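# Fold box end flap and lock tabs into floor

## Task

Bring the top flap of the upright end wall over and down until both of its tabs sit fully inside the slots in the box floor. At the finish that end wall and both long side walls must stand upright, the corner flaps at that end must be tucked inward, and the box must rest on its bottom. Anything that stays in place only because the robot is still holding it does not count.

## Robot and tools

Robot and frame. There are two arms, left_arm and right_arm, sharing one world frame. Its origin is on the table surface midway between the arms, +z is up, +x reaches out over the table, and left_arm is mounted on the +y side. The names are labels only and do not tell you which side of a picture an arm appears on. Each gripper has its own axes: the fingers extend along its +z and close along its y. The reported hand point lies between the finger pads, roughly 1 cm short of the tips.

The 14-number row. All motion commands use a single flat list of 14 values, each within [-1, 1]. The first seven belong to left_arm and the next seven to right_arm, each in the order dx, dy, dz, rx, ry, rz, opening. Both halves must always be present, even when only one arm should move. dx to rz are an offset, not a pose: they are expressed in that gripper's own axes and measured from the gripper pose reported in the most recent result that showed it (before any such result in the scene, or for the second and later calls within one reply, they count from wherever the hand is when the command begins). A value of 1.0 equals 0.6 m of travel or 180 degrees of turn; rx, ry, rz form one rotation vector. Opening is absolute, not an offset: +1 is fully open (0.094 m) and -1 is shut. All-zero offsets are not a pause; they pull the hand back to the reference pose. Hands tend to settle a centimetre or so low, so to keep an arm still, send the correction back to its desired pose in the first call of a reply and zeros in later calls, nudging the aim up if it still sags.

execute_actions. Argument actions is a list holding at most one item. An empty list returns the current state with pictures. An action item is {"rows": [...], "steps": n}: up to 15 rows, steps from 3 to 15 (default 15), each step lasting 1/30 s. Every row is an offset from the same reference pose, not from the previous row, and the last row repeats if steps outnumber rows. A wait item is {"steps": n} with n up to 300, counted from the previous result, so the time you spend replying is included. Optional pictures: true adds camera images. Each action's result is captured 3 steps early; those remaining steps then run while you compose the next reply. A refused call moves nothing.

move. Argument target is one 14-number row as above; speed is the top path speed in m/s, 0.002 to 0.5 (default 0.25), with rotation capped at twice that in rad/s. Both hands travel straight toward their targets, finishing together, over 0.5 to 10 s; longer paths are cut off at 10 s. Paths ignore obstacles and the other arm, and hands may lag, wander, or overshoot the speed, especially near full reach. Faster contact and targets set deeper past a surface press harder. The opening is sent at the start. The result adds a move: line giving the ending (done, off_target, moving, held, fault) and any limits (paced means the sent pose was clipped; held means a safety check blocked some steps and the arm may then lurch fast), plus each hand's distance from its target.

wait. Argument seconds, 0 to 10; the robot receives nothing new meanwhile.

zoom_image. Arguments camera (cam_left_wrist or cam_right_wrist) and region [x0, y0, x1, y1] in pixels of that camera's latest 616x616 image, top-left origin, at most 504 by 504.

finished_scene. Argument scene, the current scene number. It ends the scene irreversibly and reports whether the goal holds; call it only once the box is stable without the robot touching it.

Control details. Each step, the commanded pose is limited to 70 mm and 16 degrees from the measured hand pose; if both cannot be met, position wins. After an action ends, the arm only continues toward that last clipped pose, so read the result and send the remainder. Joint limits (rad), base to hand: waist -2.618 to 3.054, shoulder 0 to 3.142, elbow 0 to 3.142, wrist pitch -1.571 to 1.571, wrist yaw -1.571 to 1.571, wrist roll -2.094 to 2.094.

Reading results. The state line gives, per arm, end_effector_position (metres) and end_effector_quat_wxyz in the world frame; at long reach it may be somewhat wrong. grip_measured is the measured finger opening on the command scale (up to about 1 mm off per gripper); the final value in Joint positions is opening in metres. To hold something, command about 0.03 below grip_measured. Pad force tops out near 50 to 62 N, less on thin parts. Hand target shows where the controller is currently driving each hand. pose unreachable means the clearance check altered or blocked that arm's command; HELD marks steps where it did. Joint torques are total drive outputs and are noisy. MOTOR HOT appears from 75 °C; at 90 °C the arm halts for 10 s, and at 100 °C it goes limp and drops. FAULT lines report stops.

Cameras. cam_left_wrist and cam_right_wrist are fisheye wrist cameras; calibration lines give K, distortion and T_world_to_cam, with small per-scene errors.

Avoid. Do not knock or place anything off the table, let the arms collide or push on each other, drop or slam parts, or shove the box very hard. Occasional brief tugs on held parts or pushes on loose items can occur.

Each tool is called after "Request:" in YAML: its name, and indented under it one key for each argument.

## Session

Request:
move:
  target: [0,0,0,0,0.3,0,-1,0,0,0,0,0.3,0,-1]

Scene clock: 2.47 s of 4500.00 s.
left_arm: end_effector_position=(+0.3863, +0.2974, +0.3935) grip_measured=-0.979 end_effector_quat_wxyz=(+0.346, -0.054, +0.937, +0.018) | right_arm: end_effector_position=(+0.3631, -0.2300, +0.4046) grip_measured=-0.989 end_effector_quat_wxyz=(+0.365, +0.003, +0.931, +0.001)
Joint positions: left_arm=[ 0.008  1.795  2.513 -1.583  0.014  0.009  0.001] | right_arm=[-0.007  1.751  2.485 -1.558  0.008  0.016  0.001]
Joint velocities: left_arm=[ 0.007  0.002  0.007 -0.022 -0.022 -0.051 -0.001] | right_arm=[ 0.012  0.002  0.007 -0.022 -0.022 -0.007 -0.   ]
Joint torques (N m, as the arm reports them, + toward a larger angle): left_arm=[-0.05 -6.16  7.36  1.39  0.01  0.01] | right_arm=[ 0.   -6.31  6.59  1.96  0.01  0.  ]
Hand target (left_arm): +0.384, +0.297, +0.402; +0.358, -0.053, +0.932, +0.018
Hand target (right_arm): +0.361, -0.230, +0.407; +0.365, +0.003, +0.931, +0.001
Off the commanded pose (left_arm): 0.011 m, 6 deg.
Off the commanded pose (right_arm): 0.000 m, 7 deg.
joint sent to its limit (left arm) — the command would take joint 4 (wrist pitch) past its lower limit, so that joint was sent only as far as its limit.
joint sent to its limit (right arm) — the command would take joint 4 (wrist pitch) past its lower limit, so that joint was sent only as far as its limit.
move: off_target (left_arm, right_arm)
camera_calibration (this result's frames):
cam_left_wrist: T_world_to_cam=[[0.0708833, -0.996163, 0.0513384, 0.243635], [-0.92482, -0.0849168, -0.370806, 0.570046], [0.373743, -0.0211948, -0.92729, 0.332553], [0, 0, 0, 1]] pos_world=[0.385632, 0.298155, 0.507242]
cam_right_wrist: T_world_to_cam=[[-0.0588772, -0.998154, 0.0148946, -0.227418], [-0.964729, 0.053058, -0.257842, 0.501114], [0.256575, -0.0295503, -0.966072, 0.40996], [0, 0, 0, 1]] pos_world=[0.364864, -0.241471, 0.528646]

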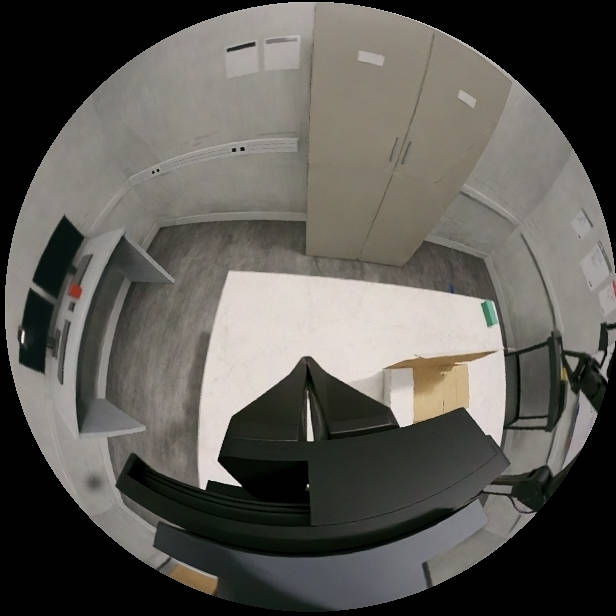

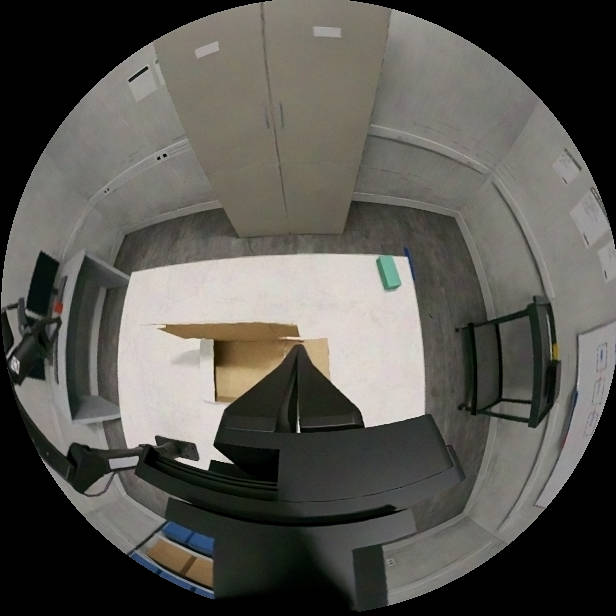

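Request:
move:
  target: [0.385,-0.363,0.21,0,0.13,0,0.1,0.387,0.167,0.287,0,0.17,0,-1]

Request:
move:
  target: [0,0,0,0.11,0,0,0.1,0.05,0,0.19,0,0,0,-1]
  speed: 0.08

Scene clock: 4.67 s of 4500.00 s.
left_arm: end_effector_position=(+0.3199, +0.0715, +0.1409) grip_measured=+0.098 end_effector_quat_wxyz=(+0.131, -0.051, +0.990, +0.018) | right_arm: end_effector_position=(+0.3136, -0.1342, +0.1240) grip_measured=-0.989 end_effector_quat_wxyz=(+0.110, +0.003, +0.994, -0.004)
Joint positions: left_arm=[-0.73   1.733  1.504 -1.154 -0.188 -0.694  0.052] | right_arm=[ 0.315  1.649  1.349 -1.065  0.081  0.332  0.001]
Joint velocities: left_arm=[-0.002  0.002 -0.007  0.022  0.066 -0.022 -0.   ] | right_arm=[-0.002 -0.002  0.002 -0.007  0.007 -0.007 -0.001]
Joint torques (N m, as the arm reports them, + toward a larger angle): left_arm=[-0.29 -8.2   7.08  0.69 -0.2  -0.1 ] | right_arm=[ 0.55 -8.25  5.16  1.19  0.03  0.06]
Hand target (left_arm): +0.323, +0.070, +0.148; +0.146, -0.057, +0.988, +0.011
Hand target (right_arm): +0.311, -0.132, +0.121; +0.108, +0.002, +0.994, -0.003
Off the commanded pose (left_arm): 0.008 m, 3 deg.
Off the commanded pose (right_arm): 0.008 m, 1 deg.
Kept back: nothing.
move: off_target (left_arm)
camera_calibration (this result's frames):
cam_left_wrist: T_world_to_cam=[[0.0888437, -0.995289, 0.038808, 0.0321988], [-0.994246, -0.0862748, 0.0634936, 0.356896], [-0.0598464, -0.0442257, -0.997227, 0.268529], [0, 0, 0, 1]] pos_world=[0.368052, 0.0747142, 0.243874]
cam_right_wrist: T_world_to_cam=[[-0.0427371, -0.997725, 0.052143, -0.140131], [-0.963766, 0.0549246, 0.261034, 0.311543], [-0.263304, -0.0390978, -0.96392, 0.315868], [0, 0, 0, 1]] pos_world=[0.377435, -0.144574, 0.230455]

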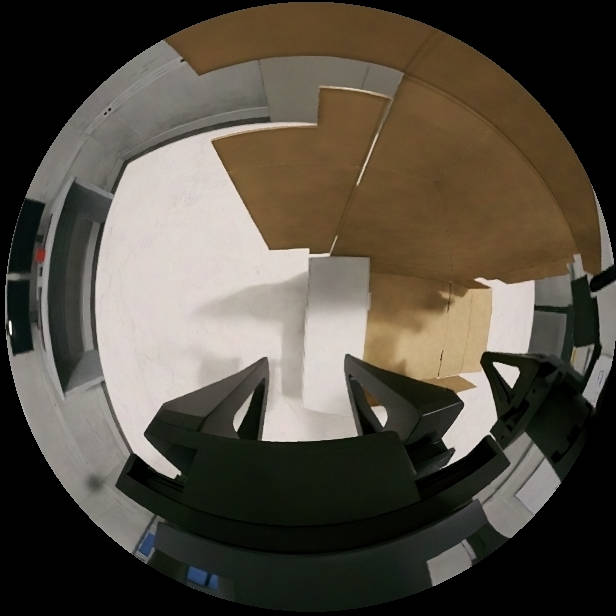

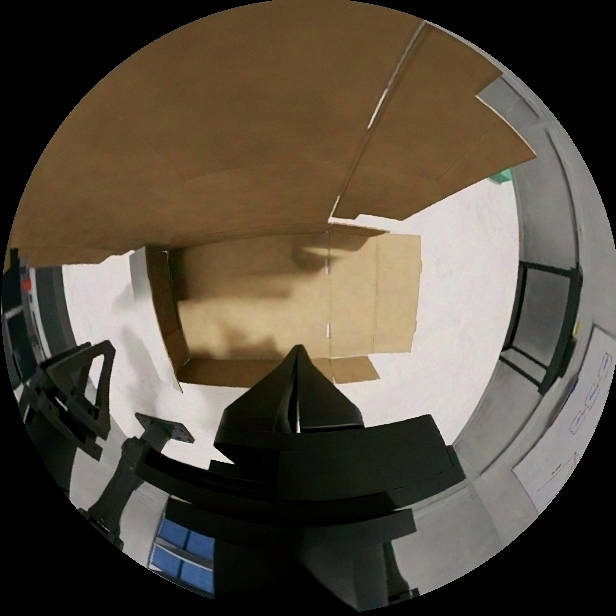

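Scene clock: 7.33 s of 4500.00 s.
left_arm: end_effector_position=(+0.3179, +0.0702, +0.1325) grip_measured=+0.098 end_effector_quat_wxyz=(+0.123, -0.030, +0.981, -0.144) | right_arm: end_effector_position=(+0.3179, -0.1327, +0.0169) grip_measured=-0.989 end_effector_quat_wxyz=(+0.124, +0.003, +0.992, +0.000)
Joint positions: left_arm=[-0.575  1.581  1.266 -0.899  0.138 -0.541  0.052] | right_arm=[ 0.315  1.754  1.017 -0.599  0.081  0.332  0.001]
Joint velocities: left_arm=[-0.012 -0.007 -0.002  0.037 -0.007  0.007  0.001] | right_arm=[-0.002 -0.002  0.017 -0.022 -0.066  0.037  0.001]
Joint torques (N m, as the arm reports them, + toward a larger angle): left_arm=[ 0.69 -8.01  6.58  1.02  0.14  0.14] | right_arm=[ 0.27 -7.37  3.9   1.23  0.06  0.04]
Hand target (left_arm): +0.320, +0.071, +0.142; +0.140, -0.027, +0.978, -0.154
Hand target (right_arm): +0.310, -0.134, +0.007; +0.110, +0.003, +0.994, -0.004
Off the commanded pose (left_arm): 0.009 m, 2 deg.
Off the commanded pose (right_arm): 0.014 m, 2 deg.
Kept back: nothing.
move: off_target (right_arm)
camera_calibration (this result's frames):
cam_left_wrist: T_world_to_cam=[[0.00710639, -0.937442, 0.348069, 0.0123778], [-0.997234, 0.0191117, 0.071833, 0.347763], [-0.0739914, -0.347616, -0.934713, 0.277442], [0, 0, 0, 1]] pos_world=[0.367241, 0.101401, 0.23004]
cam_right_wrist: T_world_to_cam=[[-0.0440037, -0.998165, 0.0415939, -0.132383], [-0.970474, 0.0525923, 0.235402, 0.345732], [-0.237158, -0.0300072, -0.971008, 0.206831], [0, 0, 0, 1]] pos_world=[0.37875, -0.144117, 0.124955]

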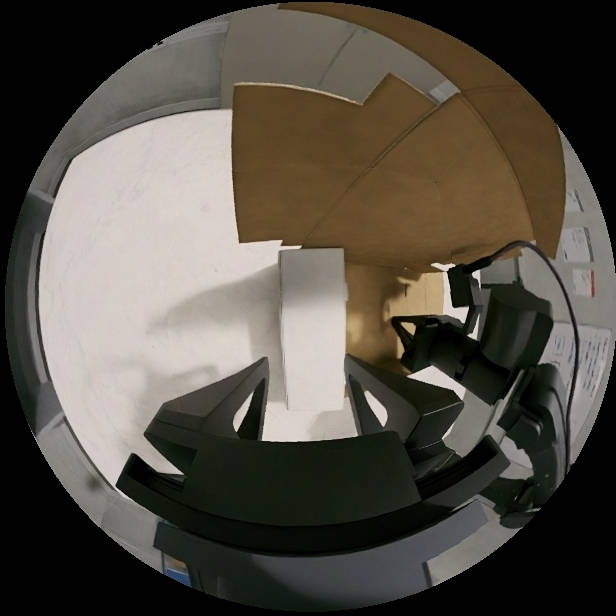

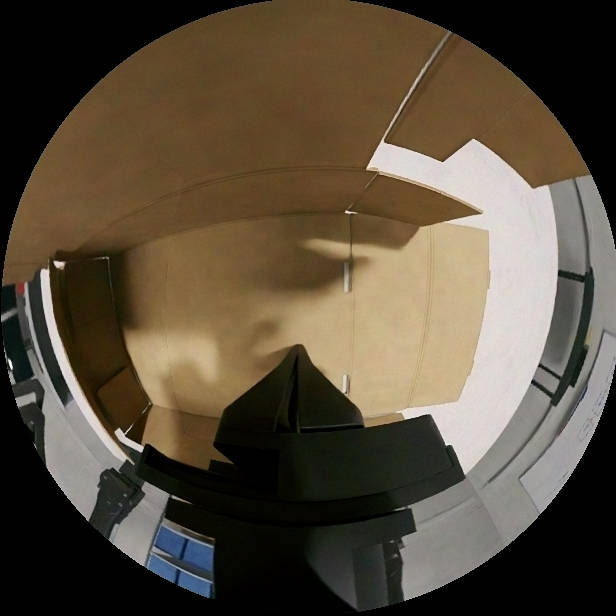

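Request:
move:
  target: [0,0.02,0.125,0,0,0,0.1,0.02,0,0.03,0,0,0,-1]
  speed: 0.04

Request:
move:
  target: [0.005,-0.05,0.02,0,0,0,0.1,0.02,0,0.03,0,0.02,0,-1]
  speed: 0.02

Scene clock: 9.90 s of 4500.00 s.
left_arm: end_effector_position=(+0.3374, +0.0595, +0.0662) grip_measured=+0.098 end_effector_quat_wxyz=(+0.124, -0.029, +0.981, -0.149) | right_arm: end_effector_position=(+0.3298, -0.1306, +0.0154) grip_measured=-0.989 end_effector_quat_wxyz=(+0.155, +0.006, +0.988, +0.006)
Joint positions: left_arm=[-0.575  1.711  1.134 -0.631  0.145 -0.54   0.052] | right_arm=[ 0.315  1.754  0.991 -0.509  0.091  0.333  0.001]
Joint velocities: left_arm=[-0.012 -0.002 -0.007 -0.022 -0.066  0.022 -0.   ] | right_arm=[-0.012  0.017 -0.017 -0.066  0.022  0.037  0.001]
Joint torques (N m, as the arm reports them, + toward a larger angle): left_arm=[ 0.18 -6.08  5.78  1.09  0.01  0.03] | right_arm=[ 0.55 -7.04  2.47  1.25 -0.02  0.06]
Hand target (left_arm): +0.338, +0.061, +0.059; +0.123, -0.030, +0.981, -0.144
Hand target (right_arm): +0.311, -0.133, -0.003; +0.123, +0.003, +0.992, +0.000
Off the commanded pose (left_arm): 0.007 m, 1 deg.
Off the commanded pose (right_arm): 0.027 m, 4 deg.
Kept back: nothing.
move: off_target (right_arm)
camera_calibration (this result's frames):
cam_left_wrist: T_world_to_cam=[[0.00336483, -0.93451, 0.355922, 0.0257789], [-0.997432, 0.0223271, 0.0680516, 0.372256], [-0.0715416, -0.355237, -0.932035, 0.212662], [0, 0, 0, 1]] pos_world=[0.386428, 0.0913246, 0.163701]
cam_right_wrist: T_world_to_cam=[[-0.0504672, -0.998365, 0.026857, -0.127315], [-0.983318, 0.054376, 0.173575, 0.363006], [-0.174752, -0.0176491, -0.984454, 0.189466], [0, 0, 0, 1]] pos_world=[0.383635, -0.143502, 0.126931]

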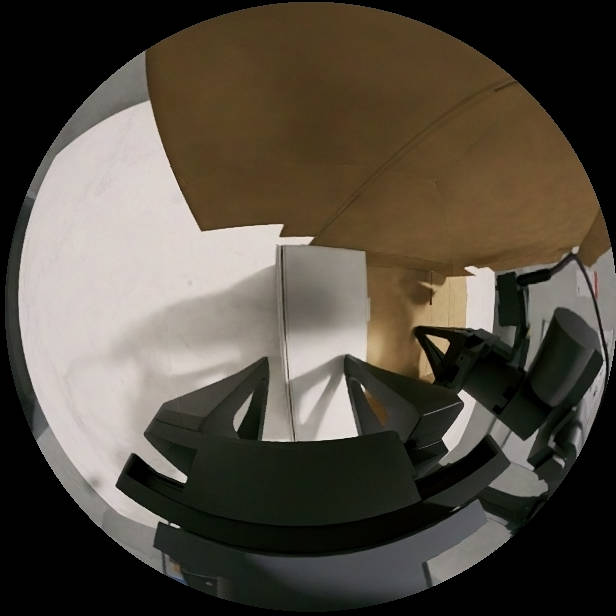

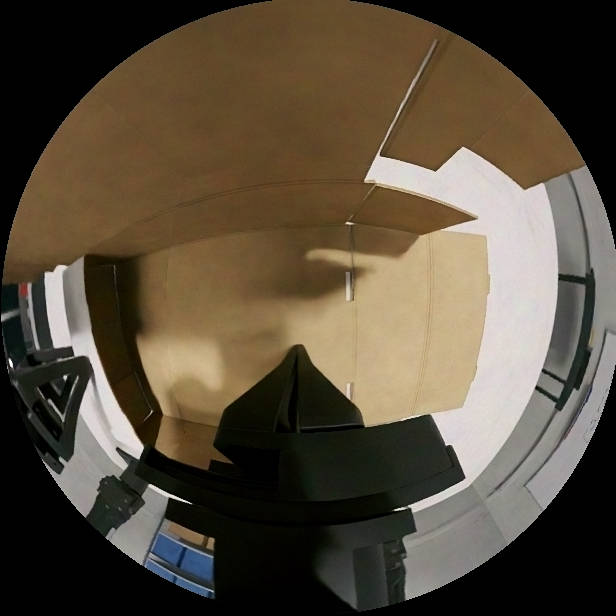

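Scene clock: 11.73 s of 4500.00 s.
left_arm: end_effector_position=(+0.3342, +0.0439, +0.0580) grip_measured=+0.099 end_effector_quat_wxyz=(+0.121, -0.035, +0.984, -0.127) | right_arm: end_effector_position=(+0.3299, -0.1306, +0.0148) grip_measured=-0.989 end_effector_quat_wxyz=(+0.155, +0.006, +0.988, +0.006)
Joint positions: left_arm=[-0.642  1.754  1.163 -0.636  0.087 -0.607  0.052] | right_arm=[ 0.315  1.756  0.991 -0.508  0.092  0.333  0.001]
Joint velocities: left_arm=[-0.002  0.002  0.027  0.051  0.007 -0.066 -0.001] | right_arm=[-0.007 -0.017 -0.007 -0.022 -0.037 -0.037 -0.001]
Joint torques (N m, as the arm reports them, + toward a larger angle): left_arm=[-1.81 -6.24  9.15  1.04  0.31 -0.12] | right_arm=[-0.32 -3.53  5.85  1.28 -0.12  0.01]
Hand target (left_arm): +0.338, +0.028, +0.063; +0.124, -0.029, +0.981, -0.148
Hand target (right_arm): +0.323, -0.130, -0.004; +0.124, +0.006, +0.992, +0.006
Off the commanded pose (left_arm): 0.018 m, 3 deg.
Off the commanded pose (right_arm): 0.021 m, 4 deg.
Kept back: nothing.
move: off_target (left_arm, right_arm)
camera_calibration (this result's frames):
cam_left_wrist: T_world_to_cam=[[0.0213939, -0.948199, 0.316957, 0.0110035], [-0.996927, 0.00366315, 0.078249, 0.37006], [-0.0753566, -0.317657, -0.945207, 0.199618], [0, 0, 0, 1]] pos_world=[0.38373, 0.0724881, 0.156236]
cam_right_wrist: T_world_to_cam=[[-0.0505628, -0.998343, 0.0274813, -0.127311], [-0.983208, 0.0545896, 0.174134, 0.363177], [-0.175345, -0.0182152, -0.984338, 0.189051], [0, 0, 0, 1]] pos_world=[0.38379, -0.143482, 0.126348]

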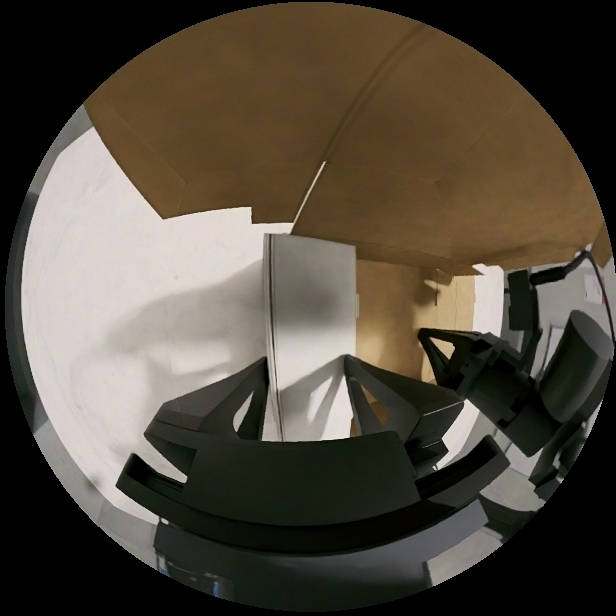

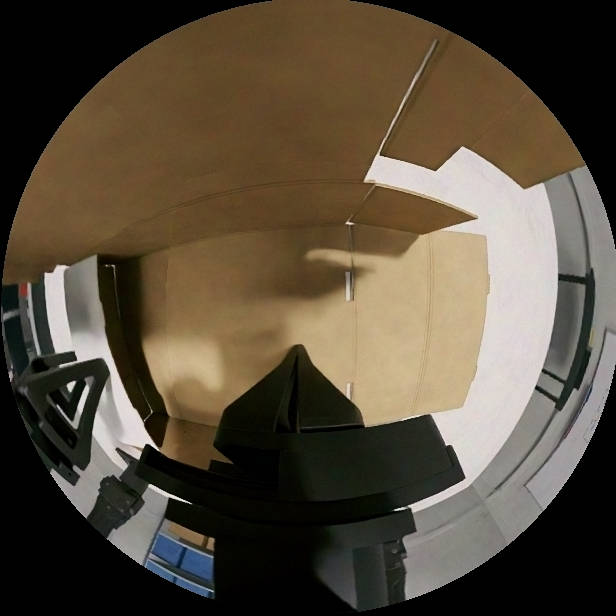

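Request:
move:
  target: [0,-0.055,0.02,0,0,-0.03,0.1,0.02,0,0.03,0,0.02,0,-1]
  speed: 0.02

Request:
move:
  target: [0.01,-0.03,0.025,-0.08,0,0,0,0.02,0,0.03,0,0.02,0,-1]
  speed: 0.04

Scene clock: 14.53 s of 4500.00 s.
left_arm: end_effector_position=(+0.3353, +0.0365, +0.0518) grip_measured=+0.099 end_effector_quat_wxyz=(+0.117, -0.089, +0.985, -0.093) | right_arm: end_effector_position=(+0.3338, -0.1332, +0.0150) grip_measured=-0.989 end_effector_quat_wxyz=(+0.163, +0.008, +0.987, -0.002)
Joint positions: left_arm=[-0.694  1.81   1.223 -0.682  0.003 -0.753  0.052] | right_arm=[ 0.315  1.76   0.991 -0.493  0.113  0.333  0.001]
Joint velocities: left_arm=[-0.002 -0.007 -0.002  0.051 -0.051 -0.022  0.   ] | right_arm=[-0.002 -0.007 -0.012  0.051  0.007 -0.051  0.001]
Joint torques (N m, as the arm reports them, + toward a larger angle): left_arm=[-2.42 -6.22  8.96  1.23  0.56 -0.17] | right_arm=[-0.3  -3.82  5.88  1.15 -0.28  0.02]
Hand target (left_arm): +0.338, +0.010, +0.056; +0.115, -0.081, +0.981, -0.131
Hand target (right_arm): +0.323, -0.131, -0.004; +0.125, +0.006, +0.992, +0.005
Off the commanded pose (left_arm): 0.028 m, 5 deg.
Off the commanded pose (right_arm): 0.023 m, 5 deg.
Kept back: nothing.
move: off_target (left_arm, right_arm)
camera_calibration (this result's frames):
cam_left_wrist: T_world_to_cam=[[0.135796, -0.954801, 0.264414, -0.0294368], [-0.988593, -0.113041, 0.0995256, 0.372032], [-0.0651376, -0.274913, -0.95926, 0.187318], [0, 0, 0, 1]] pos_world=[0.383987, 0.0654446, 0.150443]
cam_right_wrist: T_world_to_cam=[[-0.0573934, -0.99747, 0.0419562, -0.127508], [-0.985596, 0.0633065, 0.15682, 0.369358], [-0.159079, -0.0323514, -0.986736, 0.182648], [0, 0, 0, 1]] pos_world=[0.385775, -0.144659, 0.127652]

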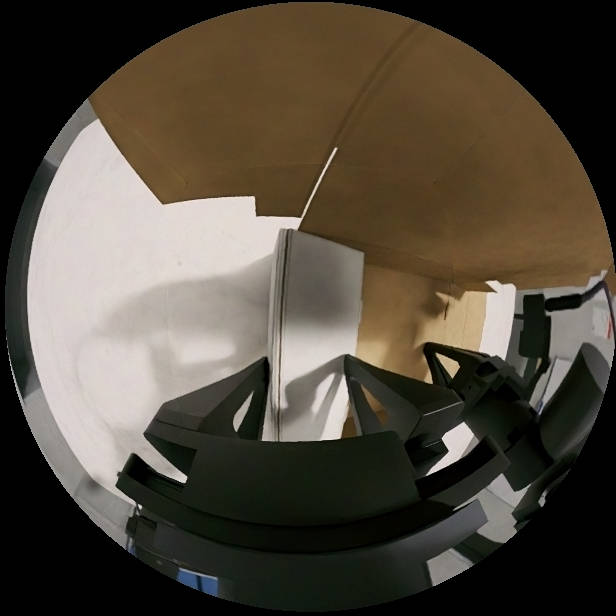

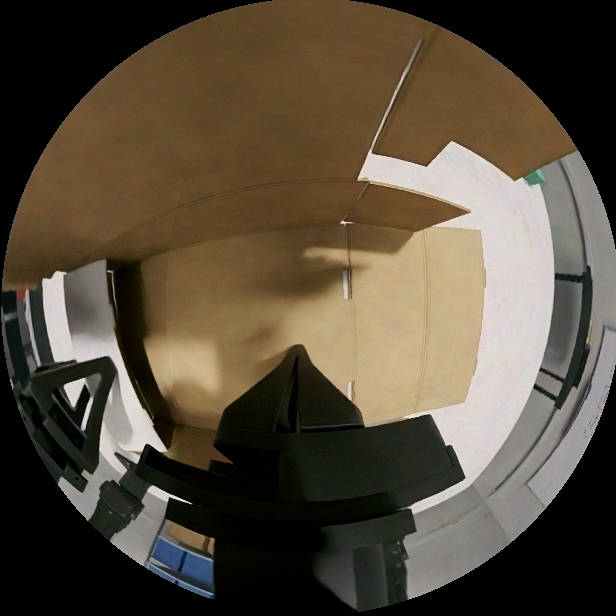

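Scene clock: 17.90 s of 4500.00 s.
left_arm: end_effector_position=(+0.3354, +0.0390, +0.0456) grip_measured=+0.002 end_effector_quat_wxyz=(+0.112, -0.100, +0.988, +0.021) | right_arm: end_effector_position=(+0.3358, -0.1341, +0.0163) grip_measured=-0.989 end_effector_quat_wxyz=(+0.168, +0.009, +0.986, -0.005)
Joint positions: left_arm=[-0.773  1.946  1.402 -0.891 -0.183 -0.842  0.047] | right_arm=[ 0.315  1.758  0.991 -0.487  0.121  0.333  0.001]
Joint velocities: left_arm=[ 0.002  0.002  0.007 -0.037  0.037 -0.066 -0.   ] | right_arm=[ 0.007  0.002 -0.007 -0.037 -0.007 -0.022  0.001]
Joint torques (N m, as the arm reports them, + toward a larger angle): left_arm=[-0.04 -8.54  6.47  0.47 -0.06  0.01] | right_arm=[-0.09 -8.24  5.74  1.36  0.08  0.02]
Hand target (left_arm): +0.335, +0.038, +0.046; +0.111, -0.100, +0.989, +0.019
Hand target (right_arm): +0.335, -0.134, +0.015; +0.166, +0.009, +0.986, -0.005
Off the commanded pose (left_arm): 0.024 m, 1 deg.
Off the commanded pose (right_arm): 0.023 m, 4 deg.
Kept back: nothing.
move: held (left_arm, right_arm); limits=held; held on 28 of 101 steps (left_arm, right_arm), including the last (left_arm, right_arm)
pose unreachable (left arm): on one or more control steps of this call this arm could not follow its commanded pose, so it was not sent that pose on those steps. On the call's last step it was still not sent that pose. It may still have moved: this result reports where it is.
cause: the commanded pose would bring a part of the arm too close to another arm (this arm's wrist (the part past joint 4) and the other arm's wrist (the part past joint 4)).
pose unreachable (right arm): on one or more control steps of this call this arm could not follow its commanded pose, so it was not sent that pose on those steps. On the call's last step it was still not sent that pose. It may still have moved: this result reports where it is.
cause: the commanded pose would bring a part of the arm too close to another arm (this arm's wrist (the part past joint 4) and the other arm's wrist (the part past joint 4), along the way the arms are being sent).
camera_calibration (this result's frames):
cam_left_wrist: T_world_to_cam=[[0.187833, -0.981303, 0.0419798, -0.031709], [-0.978018, -0.182922, 0.100099, 0.372196], [-0.0905483, -0.0598588, -0.994092, 0.183739], [0, 0, 0, 1]] pos_world=[0.386608, 0.047965, 0.146728]
cam_right_wrist: T_world_to_cam=[[-0.0605404, -0.997078, 0.0465891, -0.12736], [-0.986983, 0.066764, 0.146311, 0.372288], [-0.148994, -0.037125, -0.988141, 0.180205], [0, 0, 0, 1]] pos_world=[0.386581, -0.145153, 0.129532]

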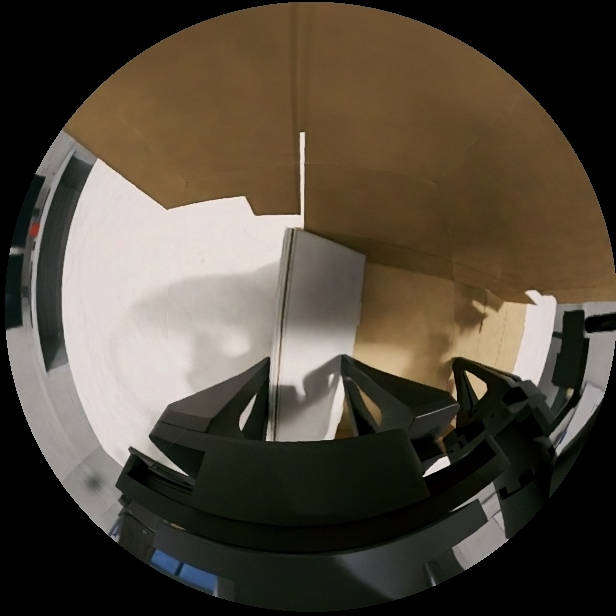

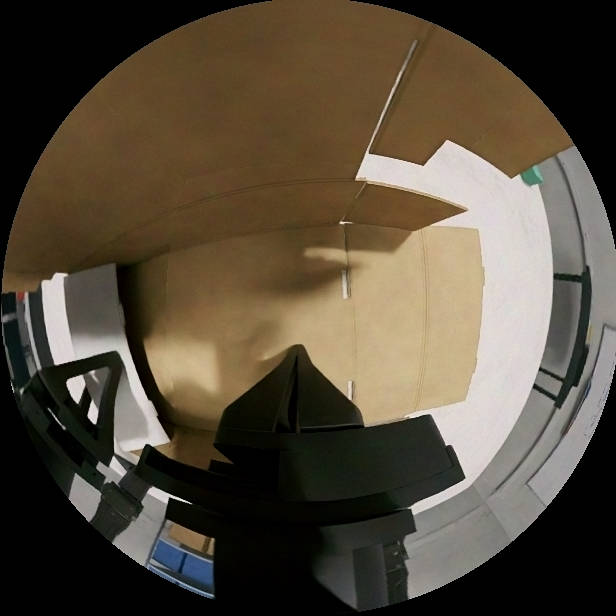

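Request:
move:
  target: [0,0.01,0.01,0,0,0.04,-0.4,-0.03,-0.1,-0.12,-0.12,0,0,-1]
  speed: 0.05

Request:
move:
  target: [0.005,0,0.02,0,0,0,-0.7,0,0,0,0,0,0,-1]
  speed: 0.02

Request:
move:
  target: [0.01,0,0.03,0,0,0,-0.95,0,0,0,0,0,0,-1]
  speed: 0.02

Request:
move:
  target: [-0.02,0,-0.12,0,0,0,-0.3,0,0,0,0,0,0,-1]
  speed: 0.06

Scene clock: 22.33 s of 4500.00 s.
left_arm: end_effector_position=(+0.3371, +0.0389, +0.0432) grip_measured=-0.398 end_effector_quat_wxyz=(+0.114, -0.039, +0.992, +0.025) | right_arm: end_effector_position=(+0.3217, -0.1910, +0.0746) grip_measured=-0.989 end_effector_quat_wxyz=(+0.146, -0.018, +0.973, +0.176)
Joint positions: left_arm=[-0.77   1.946  1.391 -0.87  -0.182 -0.715  0.028] | right_arm=[-0.089  1.607  1.042 -0.73  -0.375 -0.054  0.001]
Joint velocities: left_arm=[-0.002 -0.012 -0.002 -0.051  0.022  0.022  0.001] | right_arm=[-0.012 -0.012 -0.002  0.007 -0.081 -0.037  0.   ]
Joint torques (N m, as the arm reports them, + toward a larger angle): left_arm=[ 0.92 -8.95  4.64  0.56 -0.09  0.13] | right_arm=[-0.65 -8.97  8.21  1.08 -0.31 -0.07]
Hand target (left_arm): +0.335, +0.045, +0.040; +0.110, -0.038, +0.993, +0.028
Hand target (right_arm): +0.328, -0.192, +0.089; +0.162, -0.022, +0.970, +0.180
Off the commanded pose (left_arm): 0.007 m, 1 deg.
Off the commanded pose (right_arm): 0.017 m, 3 deg.
Kept back: nothing.
move: off_target (right_arm); limits=held; held on 1 of 126 steps (right_arm)
pose unreachable (right arm): on one or more control steps of this call this arm could not follow its commanded pose, so it was not sent that pose on those steps. It may still have moved: this result reports where it is.
cause: the commanded pose would bring a part of the arm too close to another arm (this arm's wrist (the part past joint 4) and the other arm's wrist (the part past joint 4)).
camera_calibration (this result's frames):
cam_left_wrist: T_world_to_cam=[[0.0681569, -0.997447, 0.0213058, 0.00978529], [-0.992986, -0.0657533, 0.0982569, 0.374669], [-0.0966051, -0.0278533, -0.994933, 0.182369], [0, 0, 0, 1]] pos_world=[0.388992, 0.0394756, 0.144422]
cam_right_wrist: T_world_to_cam=[[0.0478134, -0.953256, -0.298356, -0.188397], [-0.978736, -0.104362, 0.176591, 0.31605], [-0.199473, 0.283568, -0.937976, 0.307353], [0, 0, 0, 1]] pos_world=[0.379646, -0.233762, 0.176269]

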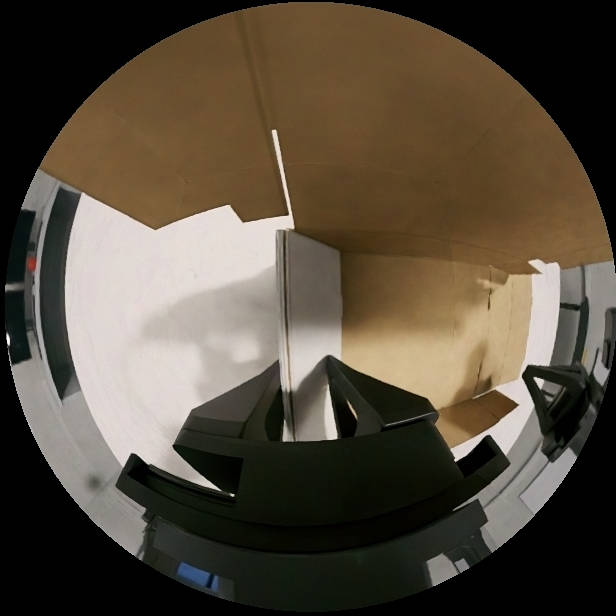

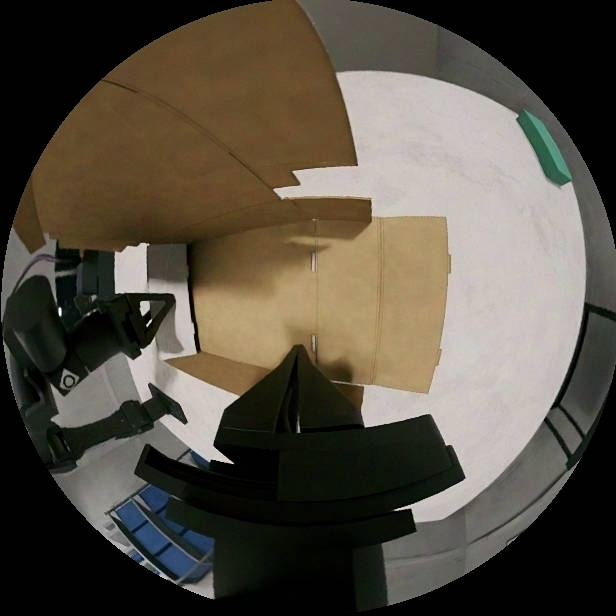

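Scene clock: 23.23 s of 4500.00 s.
left_arm: end_effector_position=(+0.3419, +0.0357, +0.0425) grip_measured=-0.697 end_effector_quat_wxyz=(+0.124, -0.041, +0.991, +0.017) | right_arm: end_effector_position=(+0.3217, -0.1910, +0.0746) grip_measured=-0.989 end_effector_quat_wxyz=(+0.146, -0.018, +0.973, +0.176)
Joint positions: left_arm=[-0.77   1.946  1.384 -0.836 -0.184 -0.715  0.014] | right_arm=[-0.089  1.607  1.042 -0.73  -0.375 -0.054  0.001]
Joint velocities: left_arm=[ 0.002 -0.007 -0.017  0.037  0.007 -0.007 -0.001] | right_arm=[ 0.002  0.002  0.002 -0.066 -0.051 -0.037 -0.   ]
Joint torques (N m, as the arm reports them, + toward a larger angle): left_arm=[ 0.03 -7.63  4.55  0.66 -0.08  0.02] | right_arm=[-0.01 -7.44  6.04  1.25 -0.2   0.01]
Hand target (left_arm): +0.337, +0.039, +0.031; +0.113, -0.039, +0.992, +0.025
Hand target (right_arm): +0.322, -0.191, +0.075; +0.146, -0.018, +0.973, +0.176
Off the commanded pose (left_arm): 0.013 m, 1 deg.
Off the commanded pose (right_arm): 0.000 m, 0 deg.
Kept back: nothing.
move: off_target (left_arm)
camera_calibration (this result's frames):
cam_left_wrist: T_world_to_cam=[[0.0678234, -0.997014, 0.0369218, 0.00575765], [-0.994883, -0.0648083, 0.0775045, 0.380727], [-0.0748802, -0.0419895, -0.996308, 0.175116], [0, 0, 0, 1]] pos_world=[0.391501, 0.0377677, 0.144749]
cam_right_wrist: T_world_to_cam=[[0.0478134, -0.953256, -0.298356, -0.188397], [-0.978736, -0.104362, 0.176591, 0.31605], [-0.199473, 0.283568, -0.937976, 0.307353], [0, 0, 0, 1]] pos_world=[0.379646, -0.233762, 0.176269]

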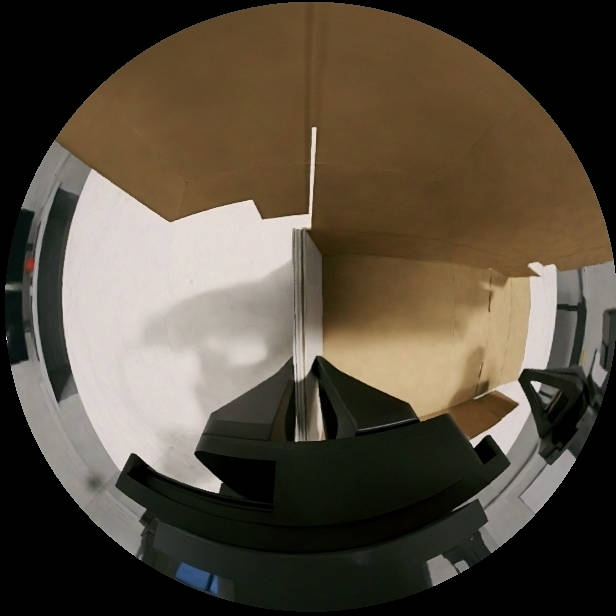

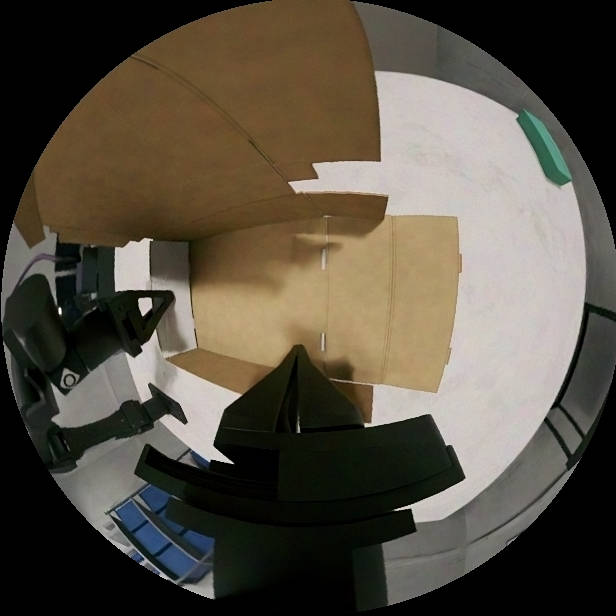

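Scene clock: 24.40 s of 4500.00 s.
left_arm: end_effector_position=(+0.3447, +0.0325, +0.0410) grip_measured=-0.880 end_effector_quat_wxyz=(+0.130, -0.041, +0.991, +0.009) | right_arm: end_effector_position=(+0.3217, -0.1910, +0.0746) grip_measured=-0.989 end_effector_quat_wxyz=(+0.146, -0.018, +0.973, +0.176)
Joint positions: left_arm=[-0.77   1.946  1.374 -0.807 -0.179 -0.715  0.006] | right_arm=[-0.089  1.607  1.042 -0.73  -0.375 -0.054  0.001]
Joint velocities: left_arm=[-0.007 -0.012  0.012 -0.007  0.022 -0.051  0.   ] | right_arm=[-0.007 -0.017  0.002  0.007  0.051 -0.066  0.001]
Joint torques (N m, as the arm reports them, + toward a larger angle): left_arm=[-0.16 -7.21  3.17  1.05 -0.15  0.  ] | right_arm=[-0.01 -7.44  6.05  1.25 -0.19  0.  ]
Hand target (left_arm): +0.340, +0.036, +0.024; +0.124, -0.041, +0.991, +0.017
Hand target (right_arm): +0.322, -0.191, +0.075; +0.146, -0.018, +0.973, +0.176
Off the commanded pose (left_arm): 0.018 m, 1 deg.
Off the commanded pose (right_arm): 0.000 m, 0 deg.
Kept back: nothing.
move: off_target (left_arm)
camera_calibration (this result's frames):
cam_left_wrist: T_world_to_cam=[[0.0663905, -0.996355, 0.0535711, 0.00225758], [-0.995892, -0.0628549, 0.0651834, 0.384247], [-0.0615786, -0.0576786, -0.996434, 0.169696], [0, 0, 0, 1]] pos_world=[0.392968, 0.036189, 0.143924]
cam_right_wrist: T_world_to_cam=[[0.0478134, -0.953256, -0.298356, -0.188397], [-0.978736, -0.104362, 0.176591, 0.31605], [-0.199473, 0.283568, -0.937976, 0.307353], [0, 0, 0, 1]] pos_world=[0.379646, -0.233762, 0.176269]

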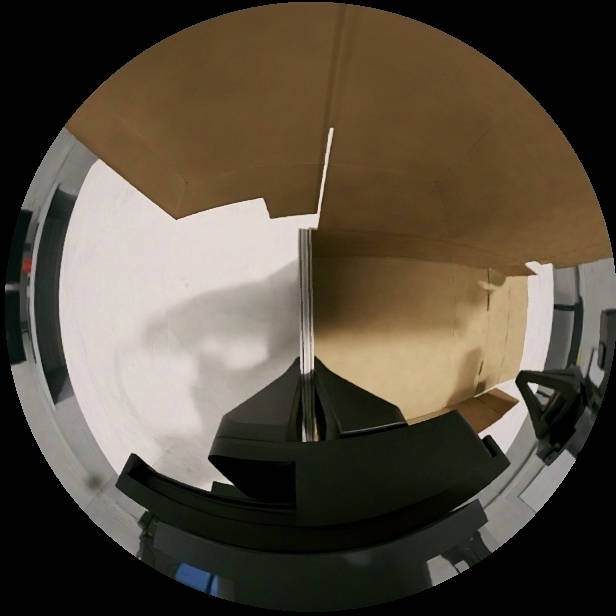

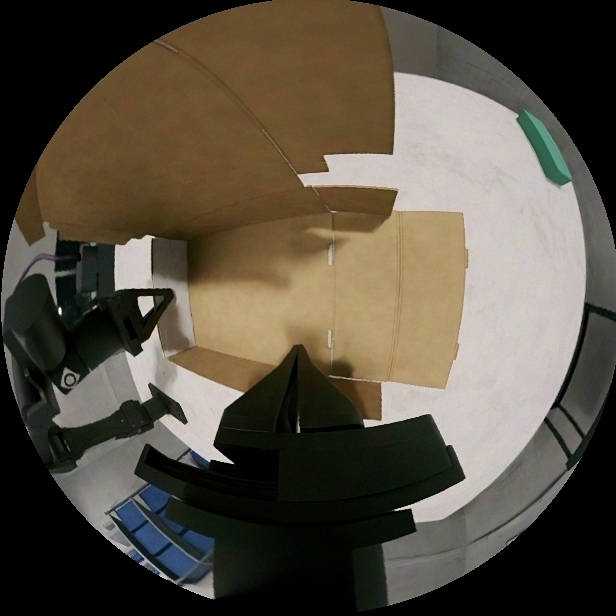

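Scene clock: 26.13 s of 4500.00 s.
left_arm: end_effector_position=(+0.3328, +0.0375, +0.0951) grip_measured=-0.301 end_effector_quat_wxyz=(+0.111, -0.039, +0.993, +0.023) | right_arm: end_effector_position=(+0.3217, -0.1910, +0.0746) grip_measured=-0.989 end_effector_quat_wxyz=(+0.146, -0.018, +0.973, +0.176)
Joint positions: left_arm=[-0.778  1.895  1.533 -1.066 -0.178 -0.722  0.033] | right_arm=[-0.089  1.607  1.042 -0.73  -0.375 -0.054  0.001]
Joint velocities: left_arm=[ 0.007 -0.007 -0.002 -0.051 -0.037 -0.037 -0.   ] | right_arm=[ 0.002  0.002 -0.002  0.037 -0.066  0.022  0.   ]
Joint torques (N m, as the arm reports them, + toward a larger angle): left_arm=[ -0.86 -10.09   9.22   0.32  -0.14  -0.08] | right_arm=[ 0.01 -7.47  6.05  1.25 -0.2   0.  ]
Hand target (left_arm): +0.336, +0.032, +0.114; +0.130, -0.041, +0.991, +0.009
Hand target (right_arm): +0.322, -0.191, +0.075; +0.146, -0.018, +0.973, +0.176
Off the commanded pose (left_arm): 0.020 m, 3 deg.
Off the commanded pose (right_arm): 0.000 m, 0 deg.
Kept back: nothing.
move: off_target (left_arm)
camera_calibration (this result's frames):
cam_left_wrist: T_world_to_cam=[[0.0670849, -0.997458, 0.0240414, 0.00771449], [-0.992606, -0.0642769, 0.102963, 0.364547], [-0.101156, -0.0307709, -0.994395, 0.235066], [0, 0, 0, 1]] pos_world=[0.385113, 0.0383601, 0.196028]
cam_right_wrist: T_world_to_cam=[[0.0478134, -0.953256, -0.298356, -0.188397], [-0.978736, -0.104362, 0.176591, 0.31605], [-0.199473, 0.283568, -0.937976, 0.307353], [0, 0, 0, 1]] pos_world=[0.379646, -0.233762, 0.176269]

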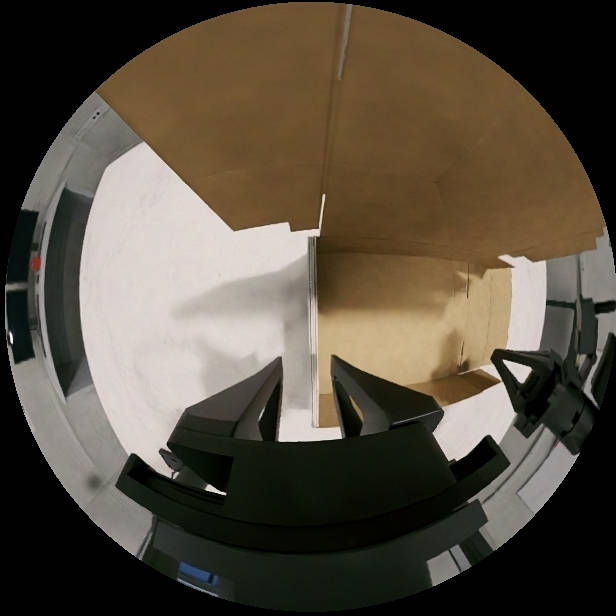

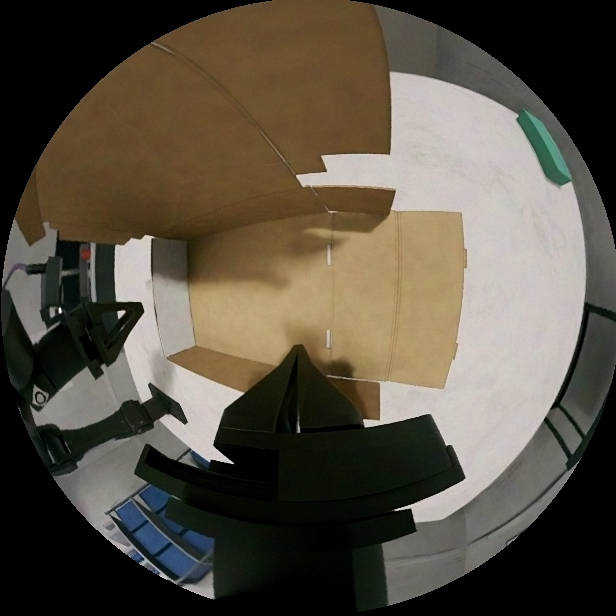

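Request:
finished_scene:
  scene: 2

The scene is finished: the task was done.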